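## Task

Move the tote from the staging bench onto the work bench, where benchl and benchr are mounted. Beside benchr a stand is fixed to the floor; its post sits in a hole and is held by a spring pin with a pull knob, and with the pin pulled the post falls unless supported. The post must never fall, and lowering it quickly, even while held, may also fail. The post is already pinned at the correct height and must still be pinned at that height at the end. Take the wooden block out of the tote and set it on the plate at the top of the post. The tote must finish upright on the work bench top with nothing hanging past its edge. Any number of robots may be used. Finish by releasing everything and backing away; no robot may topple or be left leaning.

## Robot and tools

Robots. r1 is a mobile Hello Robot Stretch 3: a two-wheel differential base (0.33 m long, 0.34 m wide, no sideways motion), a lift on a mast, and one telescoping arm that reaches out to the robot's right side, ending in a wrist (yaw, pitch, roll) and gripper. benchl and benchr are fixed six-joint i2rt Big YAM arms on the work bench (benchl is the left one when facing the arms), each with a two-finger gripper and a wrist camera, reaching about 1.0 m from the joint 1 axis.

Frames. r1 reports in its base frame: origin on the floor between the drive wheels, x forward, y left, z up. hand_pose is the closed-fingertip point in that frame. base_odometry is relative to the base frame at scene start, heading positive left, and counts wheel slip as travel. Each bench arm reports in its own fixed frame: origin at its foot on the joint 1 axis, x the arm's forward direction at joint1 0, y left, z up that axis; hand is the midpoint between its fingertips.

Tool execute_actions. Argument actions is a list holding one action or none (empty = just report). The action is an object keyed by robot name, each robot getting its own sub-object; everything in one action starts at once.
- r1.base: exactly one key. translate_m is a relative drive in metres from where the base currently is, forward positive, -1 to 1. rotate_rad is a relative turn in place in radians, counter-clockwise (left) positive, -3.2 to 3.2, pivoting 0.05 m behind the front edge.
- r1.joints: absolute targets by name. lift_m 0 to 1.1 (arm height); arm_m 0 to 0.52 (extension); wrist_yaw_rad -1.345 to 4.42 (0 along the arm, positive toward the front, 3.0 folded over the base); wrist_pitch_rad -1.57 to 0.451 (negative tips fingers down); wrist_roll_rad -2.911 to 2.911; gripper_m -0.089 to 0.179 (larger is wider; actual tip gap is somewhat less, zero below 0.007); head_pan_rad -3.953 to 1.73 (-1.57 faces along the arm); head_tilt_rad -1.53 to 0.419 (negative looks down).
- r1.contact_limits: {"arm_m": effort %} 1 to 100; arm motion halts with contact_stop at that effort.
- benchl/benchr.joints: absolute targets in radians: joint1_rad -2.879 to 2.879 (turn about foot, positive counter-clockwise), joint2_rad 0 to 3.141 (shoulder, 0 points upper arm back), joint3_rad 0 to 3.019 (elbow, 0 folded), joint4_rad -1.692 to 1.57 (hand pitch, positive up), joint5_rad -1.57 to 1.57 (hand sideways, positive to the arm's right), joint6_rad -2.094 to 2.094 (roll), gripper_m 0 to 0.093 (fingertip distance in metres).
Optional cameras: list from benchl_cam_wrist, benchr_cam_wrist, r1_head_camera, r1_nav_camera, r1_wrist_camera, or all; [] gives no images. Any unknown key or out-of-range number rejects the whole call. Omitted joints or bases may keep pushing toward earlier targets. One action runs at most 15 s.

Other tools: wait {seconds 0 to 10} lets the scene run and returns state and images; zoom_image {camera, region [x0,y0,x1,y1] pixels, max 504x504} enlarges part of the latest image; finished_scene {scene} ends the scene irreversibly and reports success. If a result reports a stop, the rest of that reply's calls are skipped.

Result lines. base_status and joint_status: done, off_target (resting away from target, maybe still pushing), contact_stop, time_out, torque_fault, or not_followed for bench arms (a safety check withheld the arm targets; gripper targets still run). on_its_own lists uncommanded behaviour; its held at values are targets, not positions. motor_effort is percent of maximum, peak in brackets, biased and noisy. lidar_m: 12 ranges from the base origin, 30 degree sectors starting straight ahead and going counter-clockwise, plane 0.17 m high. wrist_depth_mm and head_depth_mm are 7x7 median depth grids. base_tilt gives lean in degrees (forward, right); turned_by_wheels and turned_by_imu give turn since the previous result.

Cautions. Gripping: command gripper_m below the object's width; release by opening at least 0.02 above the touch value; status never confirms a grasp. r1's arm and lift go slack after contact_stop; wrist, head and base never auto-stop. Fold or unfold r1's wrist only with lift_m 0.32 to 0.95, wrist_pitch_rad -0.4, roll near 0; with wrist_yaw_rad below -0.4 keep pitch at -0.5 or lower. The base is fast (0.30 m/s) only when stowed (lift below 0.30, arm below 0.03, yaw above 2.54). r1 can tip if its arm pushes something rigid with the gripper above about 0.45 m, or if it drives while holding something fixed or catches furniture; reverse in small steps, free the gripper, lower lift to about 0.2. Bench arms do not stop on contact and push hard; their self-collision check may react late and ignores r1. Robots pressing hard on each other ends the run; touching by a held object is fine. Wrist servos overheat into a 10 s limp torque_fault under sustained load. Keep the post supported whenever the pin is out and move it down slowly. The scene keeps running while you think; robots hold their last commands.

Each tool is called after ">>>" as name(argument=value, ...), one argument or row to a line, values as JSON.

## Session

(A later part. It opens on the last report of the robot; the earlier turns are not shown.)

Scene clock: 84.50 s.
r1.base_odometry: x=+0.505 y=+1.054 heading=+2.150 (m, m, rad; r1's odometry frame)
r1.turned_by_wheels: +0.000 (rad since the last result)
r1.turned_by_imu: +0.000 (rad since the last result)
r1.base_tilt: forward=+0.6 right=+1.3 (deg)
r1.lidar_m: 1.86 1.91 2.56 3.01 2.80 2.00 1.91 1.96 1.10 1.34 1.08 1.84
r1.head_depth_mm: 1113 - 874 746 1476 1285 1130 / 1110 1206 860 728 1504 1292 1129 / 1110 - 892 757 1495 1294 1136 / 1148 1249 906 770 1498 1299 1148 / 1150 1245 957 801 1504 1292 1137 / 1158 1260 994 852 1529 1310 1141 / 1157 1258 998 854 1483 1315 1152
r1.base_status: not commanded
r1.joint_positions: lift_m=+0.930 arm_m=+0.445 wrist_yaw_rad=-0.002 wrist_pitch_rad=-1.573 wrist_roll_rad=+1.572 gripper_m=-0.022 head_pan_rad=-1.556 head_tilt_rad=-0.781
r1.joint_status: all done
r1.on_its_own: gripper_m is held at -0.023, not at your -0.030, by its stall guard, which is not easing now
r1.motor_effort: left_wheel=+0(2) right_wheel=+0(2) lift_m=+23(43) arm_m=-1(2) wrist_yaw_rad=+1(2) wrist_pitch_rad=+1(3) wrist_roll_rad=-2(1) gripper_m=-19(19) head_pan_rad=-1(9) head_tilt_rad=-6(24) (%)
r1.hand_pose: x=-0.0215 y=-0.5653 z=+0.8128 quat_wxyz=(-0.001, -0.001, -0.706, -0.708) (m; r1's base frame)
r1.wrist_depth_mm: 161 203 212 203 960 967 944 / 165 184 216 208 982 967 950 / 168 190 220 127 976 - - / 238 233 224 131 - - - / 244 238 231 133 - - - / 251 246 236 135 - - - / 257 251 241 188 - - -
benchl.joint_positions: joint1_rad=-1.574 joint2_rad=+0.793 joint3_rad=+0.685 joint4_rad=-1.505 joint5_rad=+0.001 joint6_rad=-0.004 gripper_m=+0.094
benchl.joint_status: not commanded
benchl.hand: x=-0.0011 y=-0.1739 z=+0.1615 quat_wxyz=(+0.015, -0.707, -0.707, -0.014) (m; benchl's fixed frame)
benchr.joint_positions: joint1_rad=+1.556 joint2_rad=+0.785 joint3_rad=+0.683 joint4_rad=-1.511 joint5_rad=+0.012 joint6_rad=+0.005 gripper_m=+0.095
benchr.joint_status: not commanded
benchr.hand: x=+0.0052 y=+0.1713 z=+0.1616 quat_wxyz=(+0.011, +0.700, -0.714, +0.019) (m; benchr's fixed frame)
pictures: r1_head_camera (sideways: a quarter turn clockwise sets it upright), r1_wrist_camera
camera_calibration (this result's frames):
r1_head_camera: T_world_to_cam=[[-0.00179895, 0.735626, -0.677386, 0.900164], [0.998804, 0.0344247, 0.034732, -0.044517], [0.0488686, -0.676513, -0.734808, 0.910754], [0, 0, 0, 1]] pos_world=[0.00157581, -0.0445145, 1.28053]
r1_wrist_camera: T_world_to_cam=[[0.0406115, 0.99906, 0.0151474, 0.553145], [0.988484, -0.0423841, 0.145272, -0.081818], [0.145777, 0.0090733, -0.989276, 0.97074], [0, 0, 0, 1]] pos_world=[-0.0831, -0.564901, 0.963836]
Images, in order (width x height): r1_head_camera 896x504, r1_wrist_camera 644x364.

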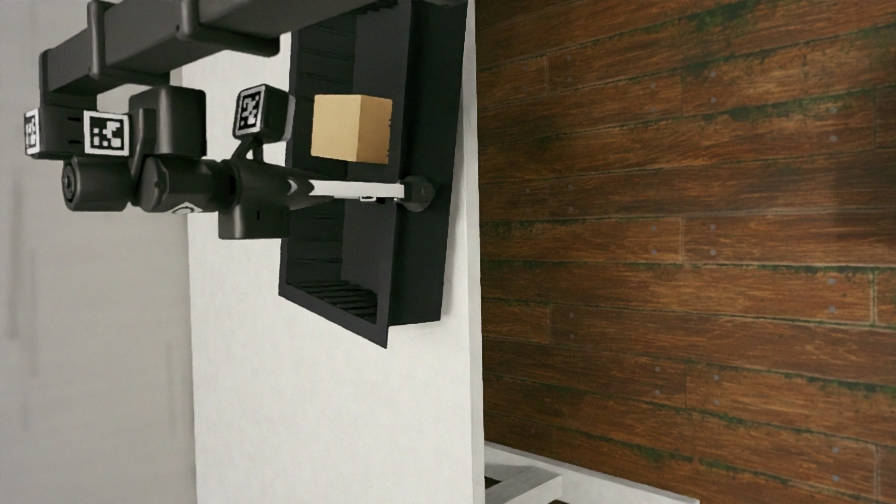

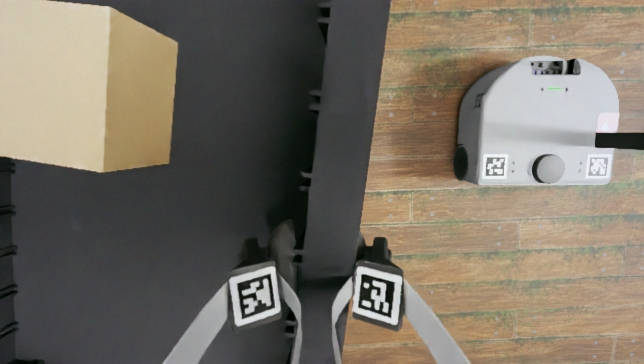

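>>> execute_actions(
  actions=[
    {"r1":{"joints":{"arm_m":0.36,"lift_m":0.925}}},
  ],
  cameras=[],
)

>>> execute_actions(
  actions=[
    {"r1":{"joints":{"gripper_m":0.07}}},
  ],
  cameras=[],
)

>>> execute_actions(
  actions=[
    {"r1":{"joints":{"lift_m":1.02}}},
  ],
  cameras=[],
)

>>> execute_actions(
  actions=[
    {"r1":{"joints":{"arm_m":0.0,"wrist_pitch_rad":-0.1,"gripper_m":0.17}}},
  ],
  cameras=["r1_head_camera","r1_wrist_camera"],
)

Scene clock: 87.77 s.
r1.base_odometry: x=+0.505 y=+1.054 heading=+2.150 (m, m, rad; r1's odometry frame)
r1.turned_by_wheels: +0.000 (rad since the last result)
r1.turned_by_imu: +0.000 (rad since the last result)
r1.base_tilt: forward=+0.7 right=+1.2 (deg)
r1.lidar_m: 1.86 1.92 2.56 3.02 2.79 2.00 1.91 1.95 1.10 1.34 1.08 1.84
r1.head_depth_mm: 1127 - 841 757 1486 1277 1119 / 1142 - 822 678 1480 1286 1132 / 1130 - - 688 1493 1296 1128 / 1153 1245 879 797 1510 1304 1137 / 1159 1243 987 709 1502 1292 1140 / 1159 1265 996 850 1523 1297 1146 / 1157 1263 1003 853 1480 1313 1148
r1.base_status: not commanded
r1.joint_positions: lift_m=+0.925 arm_m=+0.360 wrist_yaw_rad=+0.000 wrist_pitch_rad=-1.551 wrist_roll_rad=+1.572 gripper_m=-0.022 head_pan_rad=-1.556 head_tilt_rad=-0.781
r1.joint_status: all done
r1.on_its_own: gripper_m is held at -0.023, not at your -0.030, by its stall guard, which is not easing now
r1.motor_effort: left_wheel=+0(1) right_wheel=+1(1) lift_m=+24(24) arm_m=-4(6) wrist_yaw_rad=+0(2) wrist_pitch_rad=-5(6) wrist_roll_rad=-2(2) gripper_m=-20(20) head_pan_rad=-2(2) head_tilt_rad=-6(6) (%)
r1.hand_pose: x=-0.0215 y=-0.4859 z=+0.8074 quat_wxyz=(+0.000, -0.001, -0.714, -0.700) (m; r1's base frame)
r1.wrist_depth_mm: 162 216 210 122 942 916 961 / 164 191 215 125 957 - 953 / 168 196 221 128 988 - 961 / 242 231 225 132 - 999 998 / 249 239 230 134 - - 957 / 253 247 238 136 - - - / 260 249 242 187 - - -
benchl.joint_positions: joint1_rad=-1.574 joint2_rad=+0.793 joint3_rad=+0.685 joint4_rad=-1.505 joint5_rad=+0.001 joint6_rad=-0.004 gripper_m=+0.094
benchl.joint_status: not commanded
benchl.hand: x=-0.0011 y=-0.1739 z=+0.1615 quat_wxyz=(+0.015, -0.707, -0.707, -0.014) (m; benchl's fixed frame)
benchr.joint_positions: joint1_rad=+1.556 joint2_rad=+0.785 joint3_rad=+0.683 joint4_rad=-1.511 joint5_rad=+0.012 joint6_rad=+0.005 gripper_m=+0.095
benchr.joint_status: not commanded
benchr.hand: x=+0.0052 y=+0.1713 z=+0.1616 quat_wxyz=(+0.011, +0.700, -0.714, +0.019) (m; benchr's fixed frame)
pictures: none
No camera images: the call's "cameras" was empty. Leave "cameras" out to get every camera's image.

Scene clock: 89.17 s.
r1.base_odometry: x=+0.505 y=+1.054 heading=+2.150 (m, m, rad; r1's odometry frame)
r1.turned_by_wheels: +0.000 (rad since the last result)
r1.turned_by_imu: +0.000 (rad since the last result)
r1.base_tilt: forward=+0.5 right=+1.3 (deg)
r1.lidar_m: 1.86 1.91 2.56 3.02 2.80 1.99 1.90 1.96 1.10 1.34 1.08 1.84
r1.head_depth_mm: 1132 - 826 765 1450 1280 1122 / 1131 - 807 727 1445 1277 1122 / 1133 - - 745 1467 1285 1134 / 1150 1241 981 776 1487 1298 1133 / 1148 1245 986 700 1514 1304 1141 / 1156 1252 995 848 1519 1312 1149 / 1151 1272 1009 858 1479 1305 1152
r1.base_status: not commanded
r1.joint_positions: lift_m=+0.925 arm_m=+0.360 wrist_yaw_rad=+0.000 wrist_pitch_rad=-1.552 wrist_roll_rad=+1.572 gripper_m=+0.070 head_pan_rad=-1.556 head_tilt_rad=-0.781
r1.joint_status: all done
r1.motor_effort: left_wheel=+1(0) right_wheel=+0(1) lift_m=+25(24) arm_m=-4(4) wrist_yaw_rad=+0(0) wrist_pitch_rad=-5(6) wrist_roll_rad=-2(2) gripper_m=+1(98) head_pan_rad=-1(2) head_tilt_rad=-6(6) (%)
r1.hand_pose: x=-0.0215 y=-0.4857 z=+0.8073 quat_wxyz=(+0.000, -0.001, -0.713, -0.701) (m; r1's base frame)
r1.wrist_depth_mm: 166 217 218 213 128 925 950 / 169 168 222 218 132 - 964 / 172 171 228 221 134 - 949 / 239 236 232 227 138 975 - / 249 244 235 232 - - - / 256 251 241 238 144 - - / 262 256 250 243 - - -
benchl.joint_positions: joint1_rad=-1.574 joint2_rad=+0.793 joint3_rad=+0.685 joint4_rad=-1.505 joint5_rad=+0.001 joint6_rad=-0.004 gripper_m=+0.094
benchl.joint_status: not commanded
benchl.hand: x=-0.0011 y=-0.1739 z=+0.1615 quat_wxyz=(+0.015, -0.707, -0.707, -0.014) (m; benchl's fixed frame)
benchr.joint_positions: joint1_rad=+1.556 joint2_rad=+0.785 joint3_rad=+0.683 joint4_rad=-1.511 joint5_rad=+0.012 joint6_rad=+0.005 gripper_m=+0.095
benchr.joint_status: not commanded
benchr.hand: x=+0.0052 y=+0.1713 z=+0.1616 quat_wxyz=(+0.011, +0.700, -0.714, +0.019) (m; benchr's fixed frame)
pictures: none
No camera images: the call's "cameras" was empty. Leave "cameras" out to get every camera's image.

Scene clock: 90.87 s.
r1.base_odometry: x=+0.505 y=+1.054 heading=+2.150 (m, m, rad; r1's odometry frame)
r1.turned_by_wheels: +0.000 (rad since the last result)
r1.turned_by_imu: +0.000 (rad since the last result)
r1.base_tilt: forward=+0.5 right=+1.3 (deg)
r1.lidar_m: 1.86 1.92 2.56 3.01 2.79 2.00 1.91 1.96 1.10 1.34 1.08 1.84
r1.head_depth_mm: 1159 1239 963 579 1483 1274 1125 / - 1245 968 580 1498 1281 1129 / - - 967 588 1494 1291 1126 / 1155 1241 980 590 1499 1296 1140 / 1156 1253 988 596 1508 1300 1140 / 1160 1256 993 847 1519 1306 1147 / 1160 1267 1006 852 1480 1310 1148
r1.base_status: not commanded
r1.joint_positions: lift_m=+1.020 arm_m=+0.360 wrist_yaw_rad=+0.000 wrist_pitch_rad=-1.552 wrist_roll_rad=+1.572 gripper_m=+0.070 head_pan_rad=-1.556 head_tilt_rad=-0.781
r1.joint_status: all done
r1.motor_effort: left_wheel=+0(0) right_wheel=+0(0) lift_m=+45(46) arm_m=-4(4) wrist_yaw_rad=+0(0) wrist_pitch_rad=-5(6) wrist_roll_rad=-2(2) gripper_m=+1(1) head_pan_rad=-2(2) head_tilt_rad=-6(6) (%)
r1.hand_pose: x=-0.0215 y=-0.4858 z=+0.9016 quat_wxyz=(+0.000, -0.001, -0.714, -0.701) (m; r1's base frame)
r1.wrist_depth_mm: 253 304 275 233 - - - / 262 256 248 241 - - - / 269 253 237 247 216 - - / 341 286 280 253 228 - - / 353 313 306 259 - - - / 362 307 296 268 146 - - / 371 299 315 274 - - -
benchl.joint_positions: joint1_rad=-1.574 joint2_rad=+0.793 joint3_rad=+0.685 joint4_rad=-1.505 joint5_rad=+0.001 joint6_rad=-0.004 gripper_m=+0.094
benchl.joint_status: not commanded
benchl.hand: x=-0.0011 y=-0.1739 z=+0.1615 quat_wxyz=(+0.015, -0.707, -0.707, -0.014) (m; benchl's fixed frame)
benchr.joint_positions: joint1_rad=+1.556 joint2_rad=+0.785 joint3_rad=+0.683 joint4_rad=-1.511 joint5_rad=+0.012 joint6_rad=+0.005 gripper_m=+0.095
benchr.joint_status: not commanded
benchr.hand: x=+0.0052 y=+0.1713 z=+0.1616 quat_wxyz=(+0.011, +0.700, -0.714, +0.019) (m; benchr's fixed frame)
pictures: none
No camera images: the call's "cameras" was empty. Leave "cameras" out to get every camera's image.

Scene clock: 94.73 s.
r1.base_odometry: x=+0.505 y=+1.054 heading=+2.150 (m, m, rad; r1's odometry frame)
r1.turned_by_wheels: +0.000 (rad since the last result)
r1.turned_by_imu: +0.000 (rad since the last result)
r1.base_tilt: forward=+0.7 right=+1.2 (deg)
r1.lidar_m: 1.86 1.92 2.55 3.01 2.79 2.00 1.91 1.96 1.10 1.34 1.08 1.84
r1.head_depth_mm: 1148 1257 - - - 1261 1125 / 1155 1265 - - - 1262 1129 / 1135 1247 - - - 1253 1129 / 1146 1243 948 - 1521 1290 1142 / 1150 1249 962 848 1509 1304 1142 / 1161 1256 995 849 1520 1312 1147 / 1159 1278 1004 855 1486 1309 1144
r1.base_status: not commanded
r1.joint_positions: lift_m=+1.020 arm_m=+0.000 wrist_yaw_rad=+0.000 wrist_pitch_rad=-0.123 wrist_roll_rad=+1.572 gripper_m=+0.170 head_pan_rad=-1.556 head_tilt_rad=-0.781
r1.joint_status: all done
r1.motor_effort: left_wheel=+0(1) right_wheel=-1(2) lift_m=+43(45) arm_m=-4(5) wrist_yaw_rad=+0(0) wrist_pitch_rad=+7(13) wrist_roll_rad=-2(2) gripper_m=+1(100) head_pan_rad=-2(1) head_tilt_rad=-6(6) (%)
r1.hand_pose: x=-0.0214 y=-0.3965 z=+1.1026 quat_wxyz=(+0.000, +0.000, -0.998, -0.062) (m; r1's base frame)
r1.wrist_depth_mm: - - - - 968 576 379 / - - - - - 551 393 / - - - - - 545 417 / - - - - - 595 424 / - - - - - 560 420 / - - - - - 725 413 / - - - - - 660 445
benchl.joint_positions: joint1_rad=-1.574 joint2_rad=+0.793 joint3_rad=+0.685 joint4_rad=-1.505 joint5_rad=+0.001 joint6_rad=-0.004 gripper_m=+0.094
benchl.joint_status: not commanded
benchl.hand: x=-0.0011 y=-0.1739 z=+0.1615 quat_wxyz=(+0.015, -0.707, -0.707, -0.014) (m; benchl's fixed frame)
benchr.joint_positions: joint1_rad=+1.556 joint2_rad=+0.785 joint3_rad=+0.683 joint4_rad=-1.511 joint5_rad=+0.012 joint6_rad=+0.005 gripper_m=+0.095
benchr.joint_status: not commanded
benchr.hand: x=+0.0052 y=+0.1713 z=+0.1616 quat_wxyz=(+0.011, +0.700, -0.714, +0.019) (m; benchr's fixed frame)
pictures: r1_head_camera (sideways: a quarter turn clockwise sets it upright), r1_wrist_camera
camera_calibration (this result's frames):
r1_head_camera: T_world_to_cam=[[-0.00175097, 0.735755, -0.677246, 0.899981], [0.998806, 0.0343504, 0.0347357, -0.0445218], [0.0488206, -0.676376, -0.734936, 0.910922], [0, 0, 0, 1]] pos_world=[0.00157273, -0.0445101, 1.28052]
r1_wrist_camera: T_world_to_cam=[[0.0383322, 0.136333, -0.989921, 1.1462], [0.98848, 0.13998, 0.0575547, 0.0521622], [0.146416, -0.980724, -0.129397, -0.0847475], [0, 0, 0, 1]] pos_world=[-0.0830891, -0.24668, 1.12067]
Images, in order (width x height): r1_head_camera 896x504, r1_wrist_camera 644x364.

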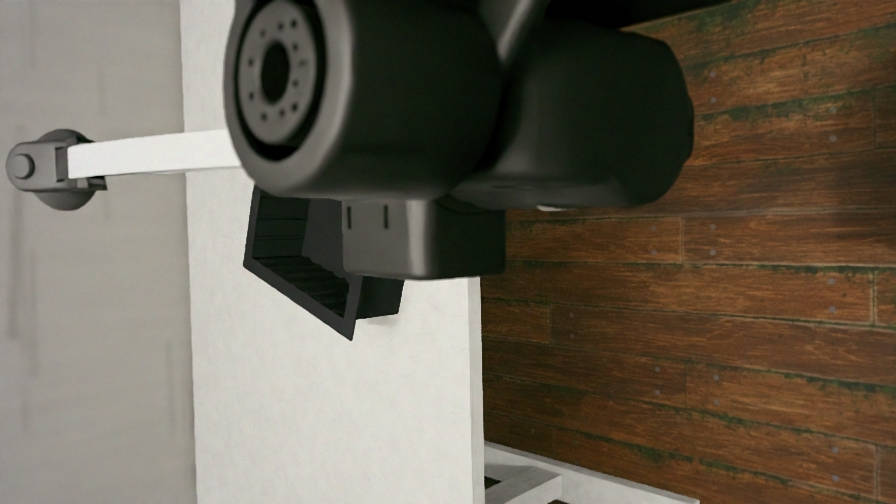

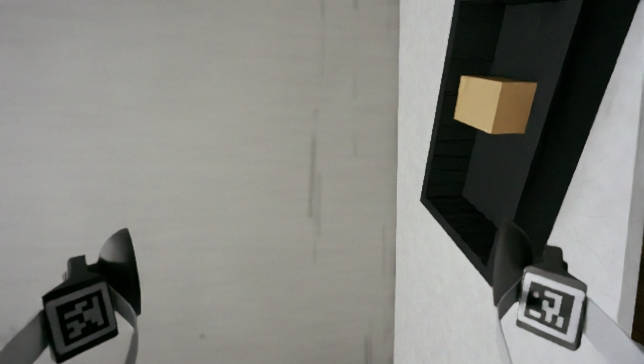

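>>> execute_actions(
  actions=[
    {"r1":{"joints":{"wrist_yaw_rad":1.5,"lift_m":0.75}}},
  ],
  cameras=["r1_head_camera"],
)

Scene clock: 98.77 s.
r1.base_odometry: x=+0.505 y=+1.054 heading=+2.150 (m, m, rad; r1's odometry frame)
r1.turned_by_wheels: +0.000 (rad since the last result)
r1.turned_by_imu: +0.000 (rad since the last result)
r1.base_tilt: forward=+0.7 right=+1.2 (deg)
r1.lidar_m: 1.86 1.92 2.57 3.02 2.80 1.99 1.91 1.96 1.10 1.34 1.08 1.84
r1.head_depth_mm: 1147 1240 899 768 1487 1306 - / 1152 1234 892 779 1496 1344 1073 / 1156 1241 939 799 1498 1342 - / 1161 1237 939 817 1489 1291 - / 1144 1245 957 842 1511 1305 - / 1152 1262 997 849 1524 1302 1105 / 1158 1265 1004 855 1493 1315 1115
r1.base_status: not commanded
r1.joint_positions: lift_m=+0.750 arm_m=+0.000 wrist_yaw_rad=+1.497 wrist_pitch_rad=-0.123 wrist_roll_rad=+1.572 gripper_m=+0.170 head_pan_rad=-1.556 head_tilt_rad=-0.781
r1.joint_status: all done
r1.motor_effort: left_wheel=+0(0) right_wheel=-1(1) lift_m=+21(35) arm_m=-3(4) wrist_yaw_rad=+3(3) wrist_pitch_rad=+7(7) wrist_roll_rad=-2(2) gripper_m=+1(0) head_pan_rad=-2(2) head_tilt_rad=-7(7) (%)
r1.hand_pose: x=+0.2293 y=-0.1637 z=+0.8335 quat_wxyz=(+0.042, +0.679, -0.731, -0.046) (m; r1's base frame)
r1.wrist_depth_mm: - - - - - - 912 / - - - - - - 894 / - - - - - - 941 / - - - - - - 909 / - - - - - - 926 / - - - - - - 883 / - - - - - - 921
benchl.joint_positions: joint1_rad=-1.574 joint2_rad=+0.793 joint3_rad=+0.685 joint4_rad=-1.505 joint5_rad=+0.001 joint6_rad=-0.004 gripper_m=+0.094
benchl.joint_status: not commanded
benchl.hand: x=-0.0011 y=-0.1739 z=+0.1615 quat_wxyz=(+0.015, -0.707, -0.707, -0.014) (m; benchl's fixed frame)
benchr.joint_positions: joint1_rad=+1.556 joint2_rad=+0.785 joint3_rad=+0.683 joint4_rad=-1.511 joint5_rad=+0.012 joint6_rad=+0.005 gripper_m=+0.095
benchr.joint_status: not commanded
benchr.hand: x=+0.0052 y=+0.1713 z=+0.1616 quat_wxyz=(+0.011, +0.700, -0.714, +0.019) (m; benchr's fixed frame)
pictures: r1_head_camera (sideways: a quarter turn clockwise sets it upright)
camera_calibration (this result's frames):
r1_head_camera: T_world_to_cam=[[-0.00175114, 0.735755, -0.677246, 0.899981], [0.998806, 0.0343506, 0.0347357, -0.0445218], [0.0488208, -0.676376, -0.734937, 0.910922], [0, 0, 0, 1]] pos_world=[0.00157274, -0.0445101, 1.28052]
Images, in order (width x height): r1_head_camera 896x504.

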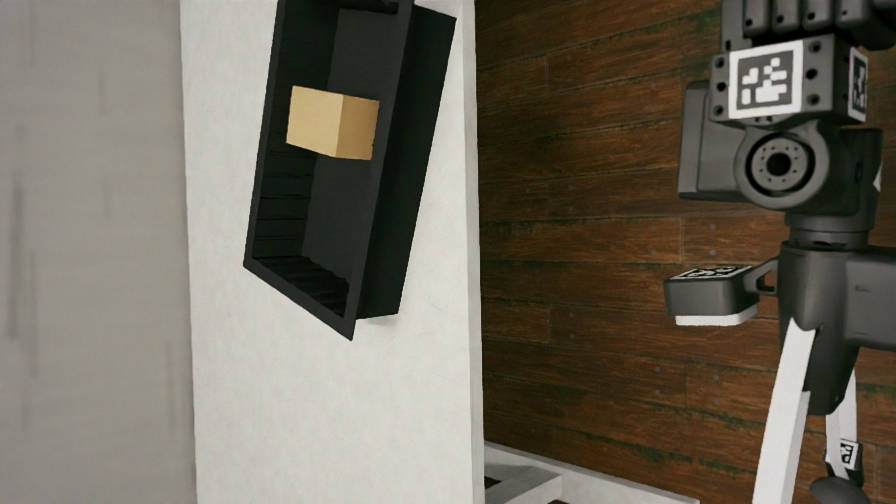

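>>> execute_actions(
  actions=[
    {"r1":{"base":{"translate_m":0.06},"joints":{"lift_m":0.97,"wrist_yaw_rad":0,"wrist_pitch_rad":-1.57,"gripper_m":0.08}}},
  ],
  cameras=[],
)

>>> execute_actions(
  actions=[
    {"r1":{"joints":{"arm_m":0.505}}},
  ],
  cameras=["r1_head_camera","r1_wrist_camera"],
)

Scene clock: 104.63 s.
r1.base_odometry: x=+0.472 y=+1.104 heading=+2.150 (m, m, rad; r1's odometry frame)
r1.turned_by_wheels: +0.000 (rad since the last result)
r1.turned_by_imu: +0.000 (rad since the last result)
r1.base_tilt: forward=+0.7 right=+1.3 (deg)
r1.lidar_m: 1.80 1.85 2.48 3.00 2.89 2.06 1.97 1.96 1.14 1.34 1.05 1.84
r1.head_depth_mm: 1147 1240 900 - - - 1089 / 1147 1239 905 - - - 1090 / 1154 1245 942 814 - - - / 1148 1243 907 841 1505 1348 1106 / 1149 1244 994 842 1505 1302 1142 / 1154 1252 996 848 1521 1315 1144 / 1156 1269 1003 826 1487 1314 1150
r1.base_status: done
r1.joint_positions: lift_m=+0.970 arm_m=+0.000 wrist_yaw_rad=+0.003 wrist_pitch_rad=-1.561 wrist_roll_rad=+1.572 gripper_m=+0.080 head_pan_rad=-1.556 head_tilt_rad=-0.781
r1.joint_status: all done
r1.motor_effort: left_wheel=+0(4) right_wheel=+0(3) lift_m=+42(45) arm_m=-3(3) wrist_yaw_rad=-3(5) wrist_pitch_rad=-3(5) wrist_roll_rad=-2(2) gripper_m=-1(100) head_pan_rad=-2(2) head_tilt_rad=-6(6) (%)
r1.hand_pose: x=-0.0216 y=-0.1232 z=+0.8519 quat_wxyz=(+0.001, +0.000, -0.710, -0.704) (m; r1's base frame)
r1.wrist_depth_mm: 999 971 980 992 997 991 985 / - 984 - - 969 983 - / - - - - - - - / - - - - - - - / - - - - - - - / - - - - - - - / - - - - - - -
benchl.joint_positions: joint1_rad=-1.574 joint2_rad=+0.793 joint3_rad=+0.685 joint4_rad=-1.505 joint5_rad=+0.001 joint6_rad=-0.004 gripper_m=+0.094
benchl.joint_status: not commanded
benchl.hand: x=-0.0011 y=-0.1739 z=+0.1615 quat_wxyz=(+0.015, -0.707, -0.707, -0.014) (m; benchl's fixed frame)
benchr.joint_positions: joint1_rad=+1.556 joint2_rad=+0.785 joint3_rad=+0.683 joint4_rad=-1.511 joint5_rad=+0.012 joint6_rad=+0.005 gripper_m=+0.095
benchr.joint_status: not commanded
benchr.hand: x=+0.0052 y=+0.1713 z=+0.1616 quat_wxyz=(+0.011, +0.700, -0.714, +0.019) (m; benchr's fixed frame)
pictures: none
No camera images: the call's "cameras" was empty. Leave "cameras" out to get every camera's image.

Scene clock: 109.53 s.
r1.base_odometry: x=+0.472 y=+1.104 heading=+2.150 (m, m, rad; r1's odometry frame)
r1.turned_by_wheels: +0.000 (rad since the last result)
r1.turned_by_imu: +0.000 (rad since the last result)
r1.base_tilt: forward=+0.7 right=+1.4 (deg)
r1.lidar_m: 1.80 1.85 2.48 3.01 2.89 2.05 1.96 1.96 1.13 1.34 1.04 1.83
r1.head_depth_mm: - 1201 895 770 1487 1281 1122 / - 1237 901 783 1493 1288 1129 / - 1177 949 810 1497 1294 1129 / 1156 1244 905 837 1499 1293 1143 / 1146 1250 989 840 1515 1302 1150 / 1149 1249 995 847 1526 1311 1153 / 1148 1265 999 829 1482 1312 1150
r1.base_status: not commanded
r1.joint_positions: lift_m=+0.970 arm_m=+0.505 wrist_yaw_rad=+0.000 wrist_pitch_rad=-1.562 wrist_roll_rad=+1.572 gripper_m=+0.080 head_pan_rad=-1.556 head_tilt_rad=-0.781
r1.joint_status: all done
r1.motor_effort: left_wheel=+0(0) right_wheel=+0(0) lift_m=+42(42) arm_m=+4(5) wrist_yaw_rad=+0(3) wrist_pitch_rad=-2(3) wrist_roll_rad=-2(1) gripper_m=-1(0) head_pan_rad=-2(1) head_tilt_rad=-6(6) (%)
r1.hand_pose: x=-0.0215 y=-0.6275 z=+0.8519 quat_wxyz=(+0.000, -0.001, -0.710, -0.704) (m; r1's base frame)
r1.wrist_depth_mm: 210 212 271 266 957 988 - / 275 274 276 273 938 - - / 282 280 279 282 - - - / 288 289 286 288 - - - / 293 295 292 294 - - - / 245 276 213 307 306 - - / 214 217 221 316 - - -
benchl.joint_positions: joint1_rad=-1.574 joint2_rad=+0.793 joint3_rad=+0.685 joint4_rad=-1.505 joint5_rad=+0.001 joint6_rad=-0.004 gripper_m=+0.094
benchl.joint_status: not commanded
benchl.hand: x=-0.0011 y=-0.1739 z=+0.1615 quat_wxyz=(+0.015, -0.707, -0.707, -0.014) (m; benchl's fixed frame)
benchr.joint_positions: joint1_rad=+1.556 joint2_rad=+0.785 joint3_rad=+0.683 joint4_rad=-1.511 joint5_rad=+0.012 joint6_rad=+0.005 gripper_m=+0.095
benchr.joint_status: not commanded
benchr.hand: x=+0.0052 y=+0.1713 z=+0.1616 quat_wxyz=(+0.011, +0.700, -0.714, +0.019) (m; benchr's fixed frame)
pictures: r1_head_camera (sideways: a quarter turn clockwise sets it upright), r1_wrist_camera
camera_calibration (this result's frames):
r1_head_camera: T_world_to_cam=[[-0.00165721, 0.735862, -0.677129, 0.899829], [0.998811, 0.0342155, 0.0347388, -0.0445259], [0.0487312, -0.676266, -0.735044, 0.911062], [0, 0, 0, 1]] pos_world=[0.00156691, -0.0445062, 1.28052]
r1_wrist_camera: T_world_to_cam=[[0.0388143, 0.999235, 0.00488449, 0.623499], [0.988558, -0.0391117, 0.145684, -0.0883761], [0.145764, -0.00082603, -0.989319, 1.00376], [0, 0, 0, 1]] pos_world=[-0.0831471, -0.625649, 1.00287]
Images, in order (width x height): r1_head_camera 896x504, r1_wrist_camera 644x364.

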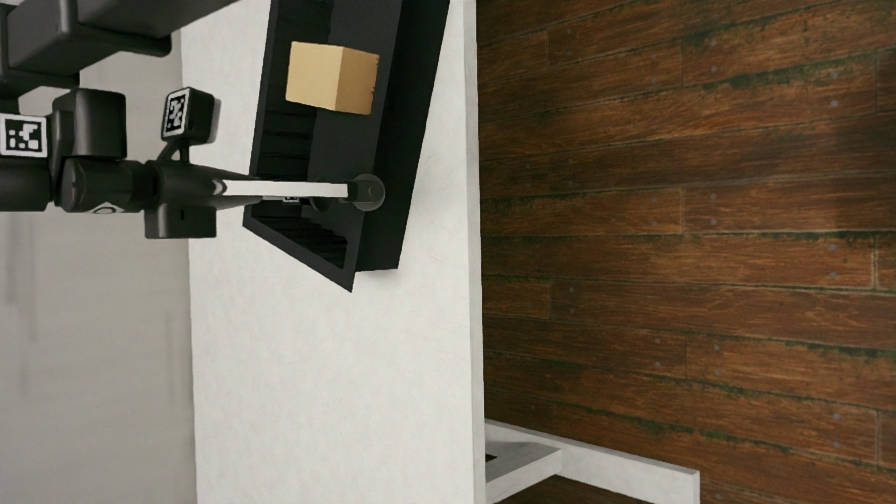

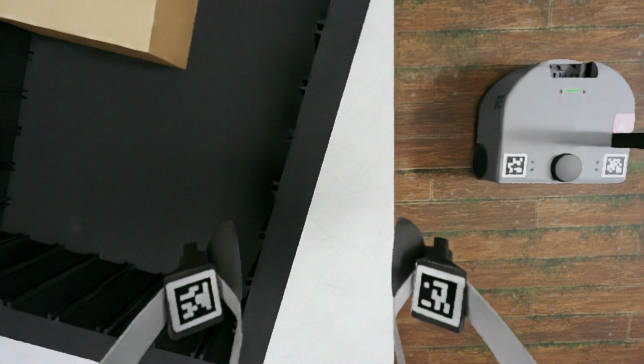

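>>> execute_actions(
  actions=[
    {"r1":{"base":{"translate_m":-0.04},"joints":{"arm_m":0.52,"gripper_m":0.11}}},
  ],
  cameras=[],
)

>>> execute_actions(
  actions=[
    {"r1":{"joints":{"lift_m":0.89}}},
  ],
  cameras=["r1_head_camera","r1_wrist_camera"],
)

Scene clock: 111.47 s.
r1.base_odometry: x=+0.494 y=+1.071 heading=+2.150 (m, m, rad; r1's odometry frame)
r1.turned_by_wheels: +0.000 (rad since the last result)
r1.turned_by_imu: +0.000 (rad since the last result)
r1.base_tilt: forward=+0.6 right=+1.4 (deg)
r1.lidar_m: 1.84 1.90 2.53 3.11 2.83 2.02 1.92 1.97 1.11 1.34 1.07 1.83
r1.head_depth_mm: - 1195 900 768 1481 1275 1125 / 1158 1209 871 779 1491 1283 1125 / - 1169 944 807 1494 1288 1134 / 1159 1239 927 825 1509 1300 1139 / 1152 1251 987 846 1523 1300 1149 / 1159 1256 995 849 1520 1306 1145 / 1151 1265 1006 853 1491 1313 1150
r1.base_status: done
r1.joint_positions: lift_m=+0.970 arm_m=+0.519 wrist_yaw_rad=+0.000 wrist_pitch_rad=-1.562 wrist_roll_rad=+1.572 gripper_m=+0.110 head_pan_rad=-1.556 head_tilt_rad=-0.781
r1.joint_status: all done
r1.motor_effort: left_wheel=+0(4) right_wheel=+0(7) lift_m=+42(42) arm_m=+4(4) wrist_yaw_rad=-1(1) wrist_pitch_rad=-2(2) wrist_roll_rad=-2(2) gripper_m=+0(96) head_pan_rad=-2(2) head_tilt_rad=-6(6) (%)
r1.hand_pose: x=-0.0215 y=-0.6418 z=+0.8519 quat_wxyz=(+0.000, -0.001, -0.710, -0.704) (m; r1's base frame)
r1.wrist_depth_mm: 211 212 266 268 964 987 999 / 216 215 272 274 - 991 985 / 280 281 283 275 - - - / 291 287 286 284 - - - / 296 293 293 294 301 - - / 299 301 305 300 308 - - / 243 255 294 313 - - -
benchl.joint_positions: joint1_rad=-1.574 joint2_rad=+0.793 joint3_rad=+0.685 joint4_rad=-1.505 joint5_rad=+0.001 joint6_rad=-0.004 gripper_m=+0.094
benchl.joint_status: not commanded
benchl.hand: x=-0.0011 y=-0.1739 z=+0.1615 quat_wxyz=(+0.015, -0.707, -0.707, -0.014) (m; benchl's fixed frame)
benchr.joint_positions: joint1_rad=+1.556 joint2_rad=+0.785 joint3_rad=+0.683 joint4_rad=-1.511 joint5_rad=+0.012 joint6_rad=+0.005 gripper_m=+0.095
benchr.joint_status: not commanded
benchr.hand: x=+0.0052 y=+0.1713 z=+0.1616 quat_wxyz=(+0.011, +0.700, -0.714, +0.019) (m; benchr's fixed frame)
pictures: none
No camera images: the call's "cameras" was empty. Leave "cameras" out to get every camera's image.

Scene clock: 113.03 s.
r1.base_odometry: x=+0.494 y=+1.071 heading=+2.150 (m, m, rad; r1's odometry frame)
r1.turned_by_wheels: +0.000 (rad since the last result)
r1.turned_by_imu: +0.000 (rad since the last result)
r1.base_tilt: forward=+0.7 right=+1.3 (deg)
r1.lidar_m: 1.84 1.90 2.54 3.10 2.82 2.01 1.92 1.97 1.11 1.34 1.07 1.84
r1.head_depth_mm: 1151 - - 769 1483 1280 1119 / 1126 1194 863 784 1486 1281 1136 / 1142 - 938 799 1501 1296 1134 / 1152 1243 923 824 1500 1291 1139 / 1157 1242 990 843 1513 1306 1142 / 1154 1263 991 845 1516 1308 1144 / 1151 1262 1005 855 1489 1308 1157
r1.base_status: not commanded
r1.joint_positions: lift_m=+0.890 arm_m=+0.519 wrist_yaw_rad=+0.000 wrist_pitch_rad=-1.562 wrist_roll_rad=+1.572 gripper_m=+0.110 head_pan_rad=-1.556 head_tilt_rad=-0.781
r1.joint_status: all done
r1.motor_effort: left_wheel=-1(0) right_wheel=+0(0) lift_m=+21(37) arm_m=+4(4) wrist_yaw_rad=+0(1) wrist_pitch_rad=-2(2) wrist_roll_rad=-2(1) gripper_m=+0(0) head_pan_rad=-2(2) head_tilt_rad=-6(6) (%)
r1.hand_pose: x=-0.0215 y=-0.6418 z=+0.7727 quat_wxyz=(+0.000, -0.001, -0.710, -0.704) (m; r1's base frame)
r1.wrist_depth_mm: 135 159 192 192 111 910 950 / 138 168 196 195 113 919 - / 201 201 201 200 116 966 - / 205 206 207 203 208 970 976 / 210 210 213 122 214 981 - / 217 216 216 125 218 998 - / 220 224 222 128 225 - -
benchl.joint_positions: joint1_rad=-1.574 joint2_rad=+0.793 joint3_rad=+0.685 joint4_rad=-1.505 joint5_rad=+0.001 joint6_rad=-0.004 gripper_m=+0.094
benchl.joint_status: not commanded
benchl.hand: x=-0.0011 y=-0.1739 z=+0.1615 quat_wxyz=(+0.015, -0.707, -0.707, -0.014) (m; benchl's fixed frame)
benchr.joint_positions: joint1_rad=+1.556 joint2_rad=+0.785 joint3_rad=+0.683 joint4_rad=-1.511 joint5_rad=+0.012 joint6_rad=+0.005 gripper_m=+0.095
benchr.joint_status: not commanded
benchr.hand: x=+0.0052 y=+0.1713 z=+0.1616 quat_wxyz=(+0.011, +0.700, -0.714, +0.019) (m; benchr's fixed frame)
pictures: r1_head_camera (sideways: a quarter turn clockwise sets it upright), r1_wrist_camera
camera_calibration (this result's frames):
r1_head_camera: T_world_to_cam=[[-0.00165738, 0.735862, -0.677129, 0.899829], [0.998811, 0.0342157, 0.0347388, -0.0445259], [0.0487314, -0.676266, -0.735044, 0.911062], [0, 0, 0, 1]] pos_world=[0.00156692, -0.0445062, 1.28052]
r1_wrist_camera: T_world_to_cam=[[0.0388145, 0.999234, 0.00493511, 0.63817], [0.988558, -0.0391192, 0.145682, -0.0773986], [0.145764, -0.000775931, -0.989319, 0.925401], [0, 0, 0, 1]] pos_world=[-0.0831471, -0.639991, 0.923643]
Images, in order (width x height): r1_head_camera 896x504, r1_wrist_camera 644x364.

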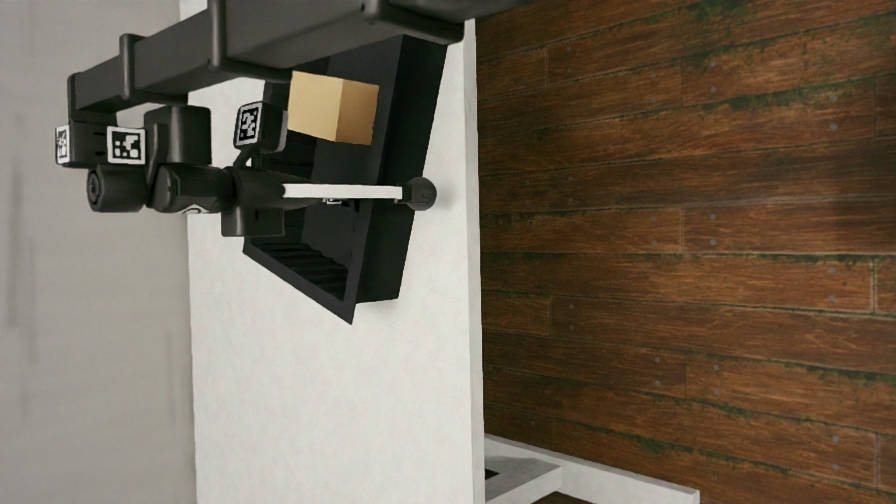

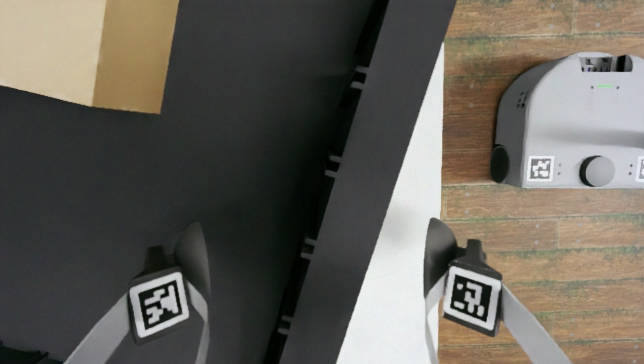

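>>> execute_actions(
  actions=[
    {"r1":{"joints":{"arm_m":0.36}}},
  ],
  cameras=["r1_head_camera"],
)

Scene clock: 124.33 s.
r1.base_odometry: x=+0.494 y=+1.071 heading=+2.150 (m, m, rad; r1's odometry frame)
r1.turned_by_wheels: +0.000 (rad since the last result)
r1.turned_by_imu: +0.000 (rad since the last result)
r1.base_tilt: forward=+0.7 right=+1.3 (deg)
r1.lidar_m: 1.84 1.89 2.53 3.02 2.83 2.02 1.93 1.97 1.11 1.34 1.06 1.84
r1.head_depth_mm: 1156 - - 757 1485 1281 1118 / 1152 - - 776 1485 1285 1126 / 1156 1243 - 777 1480 1284 1135 / 1156 1243 889 807 1494 1305 1138 / 1151 1247 958 796 1505 1300 1142 / 1148 1254 999 848 1511 1300 1153 / 1155 1261 1003 852 1490 1308 1149
r1.base_status: not commanded
r1.joint_positions: lift_m=+0.890 arm_m=+0.360 wrist_yaw_rad=+0.000 wrist_pitch_rad=-1.552 wrist_roll_rad=+1.572 gripper_m=+0.110 head_pan_rad=-1.556 head_tilt_rad=-0.782
r1.joint_status: all done
r1.motor_effort: left_wheel=+0(0) right_wheel=+1(1) lift_m=+22(22) arm_m=-4(4) wrist_yaw_rad=-1(0) wrist_pitch_rad=-5(7) wrist_roll_rad=-2(2) gripper_m=-2(2) head_pan_rad=-2(2) head_tilt_rad=-6(6) (%)
r1.hand_pose: x=-0.0215 y=-0.4856 z=+0.7724 quat_wxyz=(+0.000, -0.001, -0.713, -0.701) (m; r1's base frame)
r1.wrist_depth_mm: 191 195 112 905 895 906 914 / 193 198 114 929 906 - 918 / 195 202 117 937 901 - - / 208 208 119 980 973 - 973 / 213 212 122 994 958 982 996 / 218 218 125 - - - - / 224 225 129 - - - 984
benchl.joint_positions: joint1_rad=-1.574 joint2_rad=+0.793 joint3_rad=+0.685 joint4_rad=-1.505 joint5_rad=+0.001 joint6_rad=-0.004 gripper_m=+0.094
benchl.joint_status: not commanded
benchl.hand: x=-0.0011 y=-0.1739 z=+0.1615 quat_wxyz=(+0.015, -0.707, -0.707, -0.014) (m; benchl's fixed frame)
benchr.joint_positions: joint1_rad=+1.556 joint2_rad=+0.785 joint3_rad=+0.683 joint4_rad=-1.511 joint5_rad=+0.012 joint6_rad=+0.005 gripper_m=+0.095
benchr.joint_status: not commanded
benchr.hand: x=+0.0052 y=+0.1713 z=+0.1616 quat_wxyz=(+0.011, +0.700, -0.714, +0.019) (m; benchr's fixed frame)
pictures: r1_head_camera (sideways: a quarter turn clockwise sets it upright)
camera_calibration (this result's frames):
r1_head_camera: T_world_to_cam=[[-0.00165742, 0.735871, -0.67712, 0.899817], [0.998811, 0.0342151, 0.034739, -0.0445262], [0.0487312, -0.676257, -0.735052, 0.911073], [0, 0, 0, 1]] pos_world=[0.00156691, -0.0445059, 1.28052]
Images, in order (width x height): r1_head_camera 896x504.

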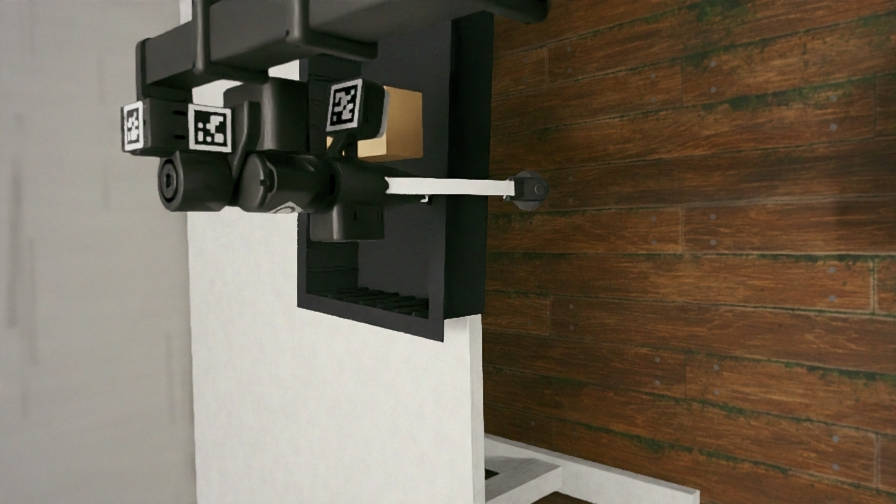

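Aligned now. Pull further.

>>> execute_actions(
  actions=[
    {"r1":{"joints":{"arm_m":0.29}}},
  ],
  cameras=[],
)

>>> execute_actions(
  actions=[
    {"r1":{"joints":{"arm_m":0.32,"lift_m":0.97}}},
  ],
  cameras=[],
)

>>> execute_actions(
  actions=[
    {"r1":{"joints":{"arm_m":0.0,"wrist_yaw_rad":1.5}}},
  ],
  cameras=[],
)

>>> execute_actions(
  actions=[
    {"r1":{"joints":{"lift_m":0.70,"wrist_pitch_rad":-0.05,"gripper_m":0.17}}},
  ],
  cameras=["r1_head_camera"],
)

Scene clock: 126.83 s.
r1.base_odometry: x=+0.494 y=+1.071 heading=+2.150 (m, m, rad; r1's odometry frame)
r1.turned_by_wheels: +0.000 (rad since the last result)
r1.turned_by_imu: +0.000 (rad since the last result)
r1.base_tilt: forward=+0.8 right=+1.4 (deg)
r1.lidar_m: 1.84 1.90 2.53 3.01 2.83 2.01 1.92 1.97 1.11 1.34 1.06 1.84
r1.head_depth_mm: 1151 1269 - 755 1449 1274 1125 / 1155 1256 - 700 1451 1280 1133 / 1151 1273 - 653 1451 1290 1135 / 1157 1239 975 772 1460 1295 1139 / 1154 1246 986 748 1464 1303 1138 / 1149 1255 988 850 1520 1311 1148 / 1149 1264 1006 852 1483 1315 1154
r1.base_status: not commanded
r1.joint_positions: lift_m=+0.890 arm_m=+0.290 wrist_yaw_rad=+0.000 wrist_pitch_rad=-1.552 wrist_roll_rad=+1.572 gripper_m=+0.110 head_pan_rad=-1.556 head_tilt_rad=-0.782
r1.joint_status: all done
r1.motor_effort: left_wheel=+0(0) right_wheel=+1(1) lift_m=+22(22) arm_m=-5(5) wrist_yaw_rad=-1(0) wrist_pitch_rad=-6(6) wrist_roll_rad=-1(2) gripper_m=-3(2) head_pan_rad=-2(2) head_tilt_rad=-6(6) (%)
r1.hand_pose: x=-0.0215 y=-0.4158 z=+0.7724 quat_wxyz=(+0.000, -0.001, -0.713, -0.701) (m; r1's base frame)
r1.wrist_depth_mm: 195 195 185 910 878 918 908 / 198 198 115 919 892 - 915 / 202 202 117 967 956 - 951 / 209 208 120 981 970 1000 979 / 214 214 122 993 960 983 991 / 218 216 126 - - 983 999 / 224 227 129 - - - -
benchl.joint_positions: joint1_rad=-1.574 joint2_rad=+0.793 joint3_rad=+0.685 joint4_rad=-1.505 joint5_rad=+0.001 joint6_rad=-0.004 gripper_m=+0.094
benchl.joint_status: not commanded
benchl.hand: x=-0.0011 y=-0.1739 z=+0.1615 quat_wxyz=(+0.015, -0.707, -0.707, -0.014) (m; benchl's fixed frame)
benchr.joint_positions: joint1_rad=+1.556 joint2_rad=+0.785 joint3_rad=+0.683 joint4_rad=-1.511 joint5_rad=+0.012 joint6_rad=+0.005 gripper_m=+0.095
benchr.joint_status: not commanded
benchr.hand: x=+0.0052 y=+0.1713 z=+0.1616 quat_wxyz=(+0.011, +0.700, -0.714, +0.019) (m; benchr's fixed frame)
pictures: none
No camera images: the call's "cameras" was empty. Leave "cameras" out to get every camera's image.

Scene clock: 128.40 s.
r1.base_odometry: x=+0.494 y=+1.071 heading=+2.150 (m, m, rad; r1's odometry frame)
r1.turned_by_wheels: +0.000 (rad since the last result)
r1.turned_by_imu: +0.000 (rad since the last result)
r1.base_tilt: forward=+0.7 right=+1.3 (deg)
r1.lidar_m: 1.84 1.90 2.53 3.00 2.81 2.01 1.92 1.98 1.11 1.34 1.06 1.84
r1.head_depth_mm: - 1156 843 773 1444 1288 1132 / - - 821 742 1470 1283 1123 / 1112 - - 761 1464 1291 1134 / 1150 1239 836 787 1465 1287 1137 / 1148 1237 989 748 1478 1288 1144 / 1155 1256 996 849 1517 1298 1141 / 1157 1274 1006 853 1489 1308 1154
r1.base_status: not commanded
r1.joint_positions: lift_m=+0.970 arm_m=+0.320 wrist_yaw_rad=+0.000 wrist_pitch_rad=-1.562 wrist_roll_rad=+1.572 gripper_m=+0.110 head_pan_rad=-1.556 head_tilt_rad=-0.782
r1.joint_status: all done
r1.motor_effort: left_wheel=+1(0) right_wheel=+1(1) lift_m=+42(43) arm_m=+3(3) wrist_yaw_rad=+0(1) wrist_pitch_rad=-3(6) wrist_roll_rad=-2(2) gripper_m=+0(2) head_pan_rad=-2(1) head_tilt_rad=-6(6) (%)
r1.hand_pose: x=-0.0215 y=-0.4426 z=+0.8519 quat_wxyz=(+0.000, -0.001, -0.710, -0.704) (m; r1's base frame)
r1.wrist_depth_mm: 269 269 270 - 974 989 961 / 217 245 278 973 - - - / 221 238 287 - - - - / 289 288 288 - - - - / 295 299 298 298 - - - / 301 304 303 306 - - - / 303 311 308 305 - - -
benchl.joint_positions: joint1_rad=-1.574 joint2_rad=+0.793 joint3_rad=+0.685 joint4_rad=-1.505 joint5_rad=+0.001 joint6_rad=-0.004 gripper_m=+0.094
benchl.joint_status: not commanded
benchl.hand: x=-0.0011 y=-0.1739 z=+0.1615 quat_wxyz=(+0.015, -0.707, -0.707, -0.014) (m; benchl's fixed frame)
benchr.joint_positions: joint1_rad=+1.556 joint2_rad=+0.785 joint3_rad=+0.683 joint4_rad=-1.511 joint5_rad=+0.012 joint6_rad=+0.005 gripper_m=+0.095
benchr.joint_status: not commanded
benchr.hand: x=+0.0052 y=+0.1713 z=+0.1616 quat_wxyz=(+0.011, +0.700, -0.714, +0.019) (m; benchr's fixed frame)
pictures: none
No camera images: the call's "cameras" was empty. Leave "cameras" out to get every camera's image.

Scene clock: 131.97 s.
r1.base_odometry: x=+0.494 y=+1.071 heading=+2.150 (m, m, rad; r1's odometry frame)
r1.turned_by_wheels: +0.000 (rad since the last result)
r1.turned_by_imu: +0.000 (rad since the last result)
r1.base_tilt: forward=+0.6 right=+1.4 (deg)
r1.lidar_m: 1.84 1.90 2.54 3.10 2.83 2.02 1.92 1.98 1.11 1.34 1.06 1.84
r1.head_depth_mm: 1161 1237 988 - - - - / 1154 1252 963 - - - - / 1155 1246 978 805 - - 1120 / 1153 1245 980 791 1469 1301 1122 / 1159 1246 993 751 1477 1296 1143 / 1152 1255 994 847 1521 1308 1150 / 1155 1265 1007 854 1479 1304 1149
r1.base_status: not commanded
r1.joint_positions: lift_m=+0.970 arm_m=+0.000 wrist_yaw_rad=+1.499 wrist_pitch_rad=-1.562 wrist_roll_rad=+1.572 gripper_m=+0.110 head_pan_rad=-1.556 head_tilt_rad=-0.782
r1.joint_status: all done
r1.motor_effort: left_wheel=+0(1) right_wheel=+0(1) lift_m=+43(43) arm_m=-3(4) wrist_yaw_rad=+1(4) wrist_pitch_rad=-2(3) wrist_roll_rad=-1(2) gripper_m=+0(0) head_pan_rad=-1(2) head_tilt_rad=-6(5) (%)
r1.hand_pose: x=-0.0435 y=-0.1438 z=+0.8519 quat_wxyz=(+0.480, +0.483, -0.520, -0.516) (m; r1's base frame)
r1.wrist_depth_mm: 997 991 963 - - 997 962 / - - 986 - 986 - 982 / - - - - - - - / - - - - - - - / - - - - - - - / - - - - - - - / - - - - - - -
benchl.joint_positions: joint1_rad=-1.574 joint2_rad=+0.793 joint3_rad=+0.685 joint4_rad=-1.505 joint5_rad=+0.001 joint6_rad=-0.004 gripper_m=+0.094
benchl.joint_status: not commanded
benchl.hand: x=-0.0011 y=-0.1739 z=+0.1615 quat_wxyz=(+0.015, -0.707, -0.707, -0.014) (m; benchl's fixed frame)
benchr.joint_positions: joint1_rad=+1.556 joint2_rad=+0.785 joint3_rad=+0.683 joint4_rad=-1.511 joint5_rad=+0.012 joint6_rad=+0.005 gripper_m=+0.095
benchr.joint_status: not commanded
benchr.hand: x=+0.0052 y=+0.1713 z=+0.1616 quat_wxyz=(+0.011, +0.700, -0.714, +0.019) (m; benchr's fixed frame)
pictures: none
No camera images: the call's "cameras" was empty. Leave "cameras" out to get every camera's image.

Scene clock: 135.27 s.
r1.base_odometry: x=+0.494 y=+1.071 heading=+2.150 (m, m, rad; r1's odometry frame)
r1.turned_by_wheels: +0.000 (rad since the last result)
r1.turned_by_imu: +0.000 (rad since the last result)
r1.base_tilt: forward=+0.7 right=+1.2 (deg)
r1.lidar_m: 1.85 1.90 2.53 3.04 2.83 2.01 1.93 1.97 1.11 1.34 1.06 1.84
r1.head_depth_mm: 1158 1244 958 773 1449 1294 - / 1149 1238 969 741 1456 1307 - / 1152 1242 977 764 1471 1317 - / 1150 1243 982 788 1465 1295 1178 / 1149 1237 991 752 1468 1324 1190 / 1155 1261 994 846 1511 1318 1171 / 1157 1266 1006 853 1486 1315 1156
r1.base_status: not commanded
r1.joint_positions: lift_m=+0.700 arm_m=+0.000 wrist_yaw_rad=+1.499 wrist_pitch_rad=-0.074 wrist_roll_rad=+1.572 gripper_m=+0.170 head_pan_rad=-1.556 head_tilt_rad=-0.782
r1.joint_status: all done
r1.motor_effort: left_wheel=+0(0) right_wheel=+0(0) lift_m=+21(35) arm_m=-3(4) wrist_yaw_rad=+1(1) wrist_pitch_rad=+7(6) wrist_roll_rad=-2(2) gripper_m=+0(99) head_pan_rad=-1(2) head_tilt_rad=-6(6) (%)
r1.hand_pose: x=+0.2317 y=-0.1635 z=+0.7959 quat_wxyz=(+0.025, +0.681, -0.732, -0.028) (m; r1's base frame)
r1.wrist_depth_mm: - - - - - - 907 / - - - - - - 885 / - - - - - - 887 / - - - - - - 937 / - - - - - - 911 / - - - - - - 874 / - - - - - - 895
benchl.joint_positions: joint1_rad=-1.574 joint2_rad=+0.793 joint3_rad=+0.685 joint4_rad=-1.505 joint5_rad=+0.001 joint6_rad=-0.004 gripper_m=+0.094
benchl.joint_status: not commanded
benchl.hand: x=-0.0011 y=-0.1739 z=+0.1615 quat_wxyz=(+0.015, -0.707, -0.707, -0.014) (m; benchl's fixed frame)
benchr.joint_positions: joint1_rad=+1.556 joint2_rad=+0.785 joint3_rad=+0.683 joint4_rad=-1.511 joint5_rad=+0.012 joint6_rad=+0.005 gripper_m=+0.095
benchr.joint_status: not commanded
benchr.hand: x=+0.0052 y=+0.1713 z=+0.1616 quat_wxyz=(+0.011, +0.700, -0.714, +0.019) (m; benchr's fixed frame)
pictures: r1_head_camera (sideways: a quarter turn clockwise sets it upright)
camera_calibration (this result's frames):
r1_head_camera: T_world_to_cam=[[-0.00165612, 0.735872, -0.677119, 0.899815], [0.998811, 0.0342133, 0.034739, -0.0445262], [0.04873, -0.676256, -0.735053, 0.911074], [0, 0, 0, 1]] pos_world=[0.00156683, -0.0445059, 1.28052]
Images, in order (width x height): r1_head_camera 896x504.

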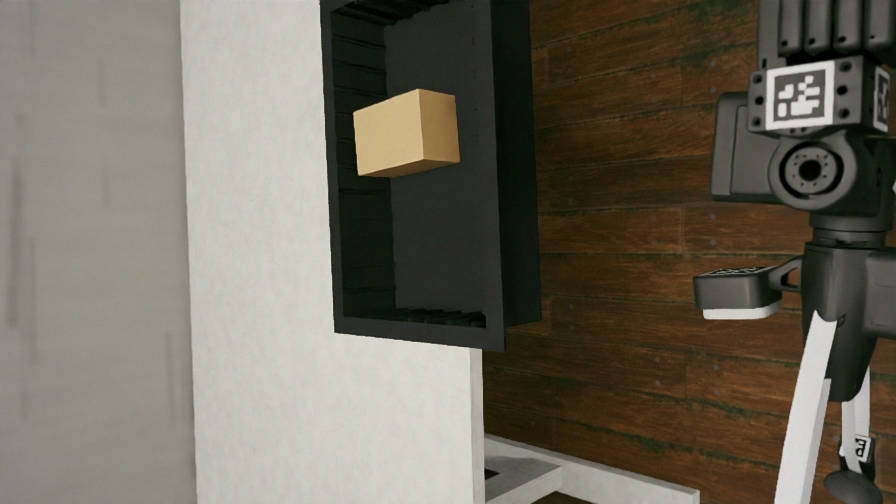

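>>> execute_actions(
  actions=[
    {"r1":{"base":{"translate_m":-0.03},"joints":{"lift_m":0.665,"wrist_pitch_rad":0,"wrist_yaw_rad":1.0}}},
  ],
  cameras=[],
)

>>> execute_actions(
  actions=[
    {"r1":{"joints":{"wrist_yaw_rad":0}}},
  ],
  cameras=["r1_head_camera","r1_wrist_camera"],
)

Scene clock: 138.17 s.
r1.base_odometry: x=+0.511 y=+1.046 heading=+2.150 (m, m, rad; r1's odometry frame)
r1.turned_by_wheels: +0.000 (rad since the last result)
r1.turned_by_imu: +0.000 (rad since the last result)
r1.base_tilt: forward=+0.7 right=+1.3 (deg)
r1.lidar_m: 1.87 1.93 2.57 3.00 2.78 1.99 1.90 1.95 1.10 1.34 1.08 1.84
r1.head_depth_mm: 1153 1234 962 753 1443 1279 - / 1158 1242 974 763 1458 1291 - / 1159 1237 969 759 1461 1289 - / 1149 1241 983 789 1468 1325 - / 1153 1250 986 770 1449 1327 1117 / 1159 1258 996 824 1510 1343 1152 / 1157 1275 1002 853 1497 1292 1144
r1.base_status: done
r1.joint_positions: lift_m=+0.665 arm_m=+0.000 wrist_yaw_rad=+1.003 wrist_pitch_rad=-0.025 wrist_roll_rad=+1.572 gripper_m=+0.170 head_pan_rad=-1.556 head_tilt_rad=-0.782
r1.joint_status: all done
r1.motor_effort: left_wheel=+1(3) right_wheel=+0(5) lift_m=+21(22) arm_m=-3(3) wrist_yaw_rad=-3(4) wrist_pitch_rad=+7(8) wrist_roll_rad=-2(2) gripper_m=+1(0) head_pan_rad=-2(2) head_tilt_rad=-6(6) (%)
r1.hand_pose: x=+0.1941 y=-0.2827 z=+0.7735 quat_wxyz=(+0.006, +0.481, -0.877, -0.011) (m; r1's base frame)
r1.wrist_depth_mm: - - - - 844 856 861 / - - - - - - 929 / - - - - - - 897 / - - - - - - 954 / - - - - - - 913 / - - - - - - 861 / - - - - - - 942
benchl.joint_positions: joint1_rad=-1.574 joint2_rad=+0.793 joint3_rad=+0.685 joint4_rad=-1.505 joint5_rad=+0.001 joint6_rad=-0.004 gripper_m=+0.094
benchl.joint_status: not commanded
benchl.hand: x=-0.0011 y=-0.1739 z=+0.1615 quat_wxyz=(+0.015, -0.707, -0.707, -0.014) (m; benchl's fixed frame)
benchr.joint_positions: joint1_rad=+1.556 joint2_rad=+0.785 joint3_rad=+0.683 joint4_rad=-1.511 joint5_rad=+0.012 joint6_rad=+0.005 gripper_m=+0.095
benchr.joint_status: not commanded
benchr.hand: x=+0.0052 y=+0.1713 z=+0.1616 quat_wxyz=(+0.011, +0.700, -0.714, +0.019) (m; benchr's fixed frame)
pictures: none
No camera images: the call's "cameras" was empty. Leave "cameras" out to get every camera's image.

Scene clock: 139.67 s.
r1.base_odometry: x=+0.511 y=+1.046 heading=+2.150 (m, m, rad; r1's odometry frame)
r1.turned_by_wheels: +0.000 (rad since the last result)
r1.turned_by_imu: +0.000 (rad since the last result)
r1.base_tilt: forward=+0.6 right=+1.3 (deg)
r1.lidar_m: 1.87 1.94 2.57 3.01 2.79 1.99 1.90 1.95 1.09 1.34 1.08 1.84
r1.head_depth_mm: 1159 1234 962 752 1450 1291 - / 1154 1242 969 759 1460 1317 - / 1162 1249 979 762 1471 1324 - / 1159 1244 982 788 1474 1317 1143 / 1162 1246 989 772 1444 1302 1144 / 1155 1247 992 825 1523 1309 1147 / 1153 1267 1006 855 1489 1311 1154
r1.base_status: not commanded
r1.joint_positions: lift_m=+0.665 arm_m=+0.000 wrist_yaw_rad=+0.003 wrist_pitch_rad=-0.025 wrist_roll_rad=+1.572 gripper_m=+0.170 head_pan_rad=-1.556 head_tilt_rad=-0.782
r1.joint_status: all done
r1.motor_effort: left_wheel=+0(0) right_wheel=+0(0) lift_m=+21(21) arm_m=-3(3) wrist_yaw_rad=-4(2) wrist_pitch_rad=+7(7) wrist_roll_rad=-2(2) gripper_m=+1(0) head_pan_rad=-2(2) head_tilt_rad=-6(6) (%)
r1.hand_pose: x=-0.0206 y=-0.4008 z=+0.7735 quat_wxyz=(+0.000, +0.001, -1.000, -0.013) (m; r1's base frame)
r1.wrist_depth_mm: - - - 213 - - 890 / - - - 214 - - 939 / - - - 218 - - 909 / - - - 220 - - 898 / - - - 226 - - 910 / - - - 228 - - 861 / - - - 233 - - 923
benchl.joint_positions: joint1_rad=-1.574 joint2_rad=+0.793 joint3_rad=+0.685 joint4_rad=-1.505 joint5_rad=+0.001 joint6_rad=-0.004 gripper_m=+0.094
benchl.joint_status: not commanded
benchl.hand: x=-0.0011 y=-0.1739 z=+0.1615 quat_wxyz=(+0.015, -0.707, -0.707, -0.014) (m; benchl's fixed frame)
benchr.joint_positions: joint1_rad=+1.556 joint2_rad=+0.785 joint3_rad=+0.683 joint4_rad=-1.511 joint5_rad=+0.012 joint6_rad=+0.005 gripper_m=+0.095
benchr.joint_status: not commanded
benchr.hand: x=+0.0052 y=+0.1713 z=+0.1616 quat_wxyz=(+0.011, +0.700, -0.714, +0.019) (m; benchr's fixed frame)
pictures: r1_head_camera (sideways: a quarter turn clockwise sets it upright), r1_wrist_camera
camera_calibration (this result's frames):
r1_head_camera: T_world_to_cam=[[-0.00165639, 0.735872, -0.677119, 0.899815], [0.998811, 0.0342137, 0.034739, -0.0445262], [0.0487302, -0.676256, -0.735053, 0.911075], [0, 0, 0, 1]] pos_world=[0.00156685, -0.0445059, 1.28052]
r1_wrist_camera: T_world_to_cam=[[0.038214, 0.0380076, -0.998547, 0.7882], [0.988053, 0.147865, 0.0434406, 0.0850336], [0.149301, -0.988277, -0.031903, -0.210008], [0, 0, 0, 1]] pos_world=[-0.0827835, -0.250077, 0.776661]
Images, in order (width x height): r1_head_camera 896x504, r1_wrist_camera 644x364.

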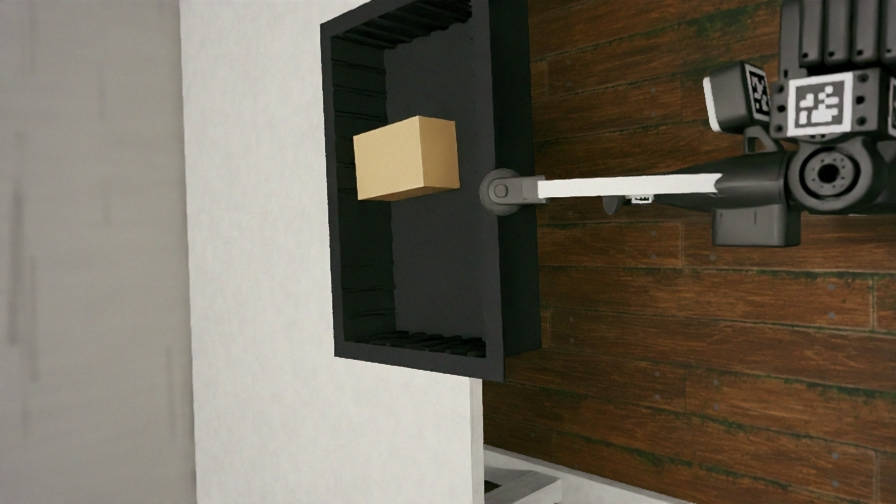

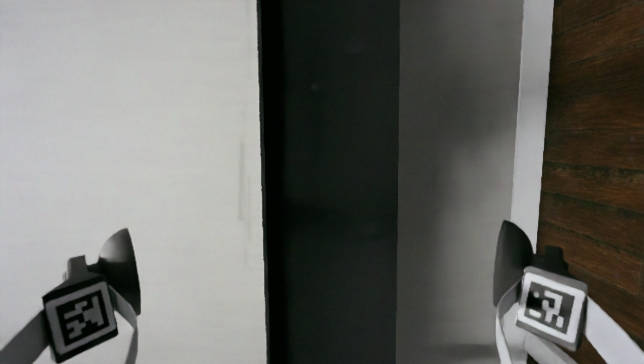

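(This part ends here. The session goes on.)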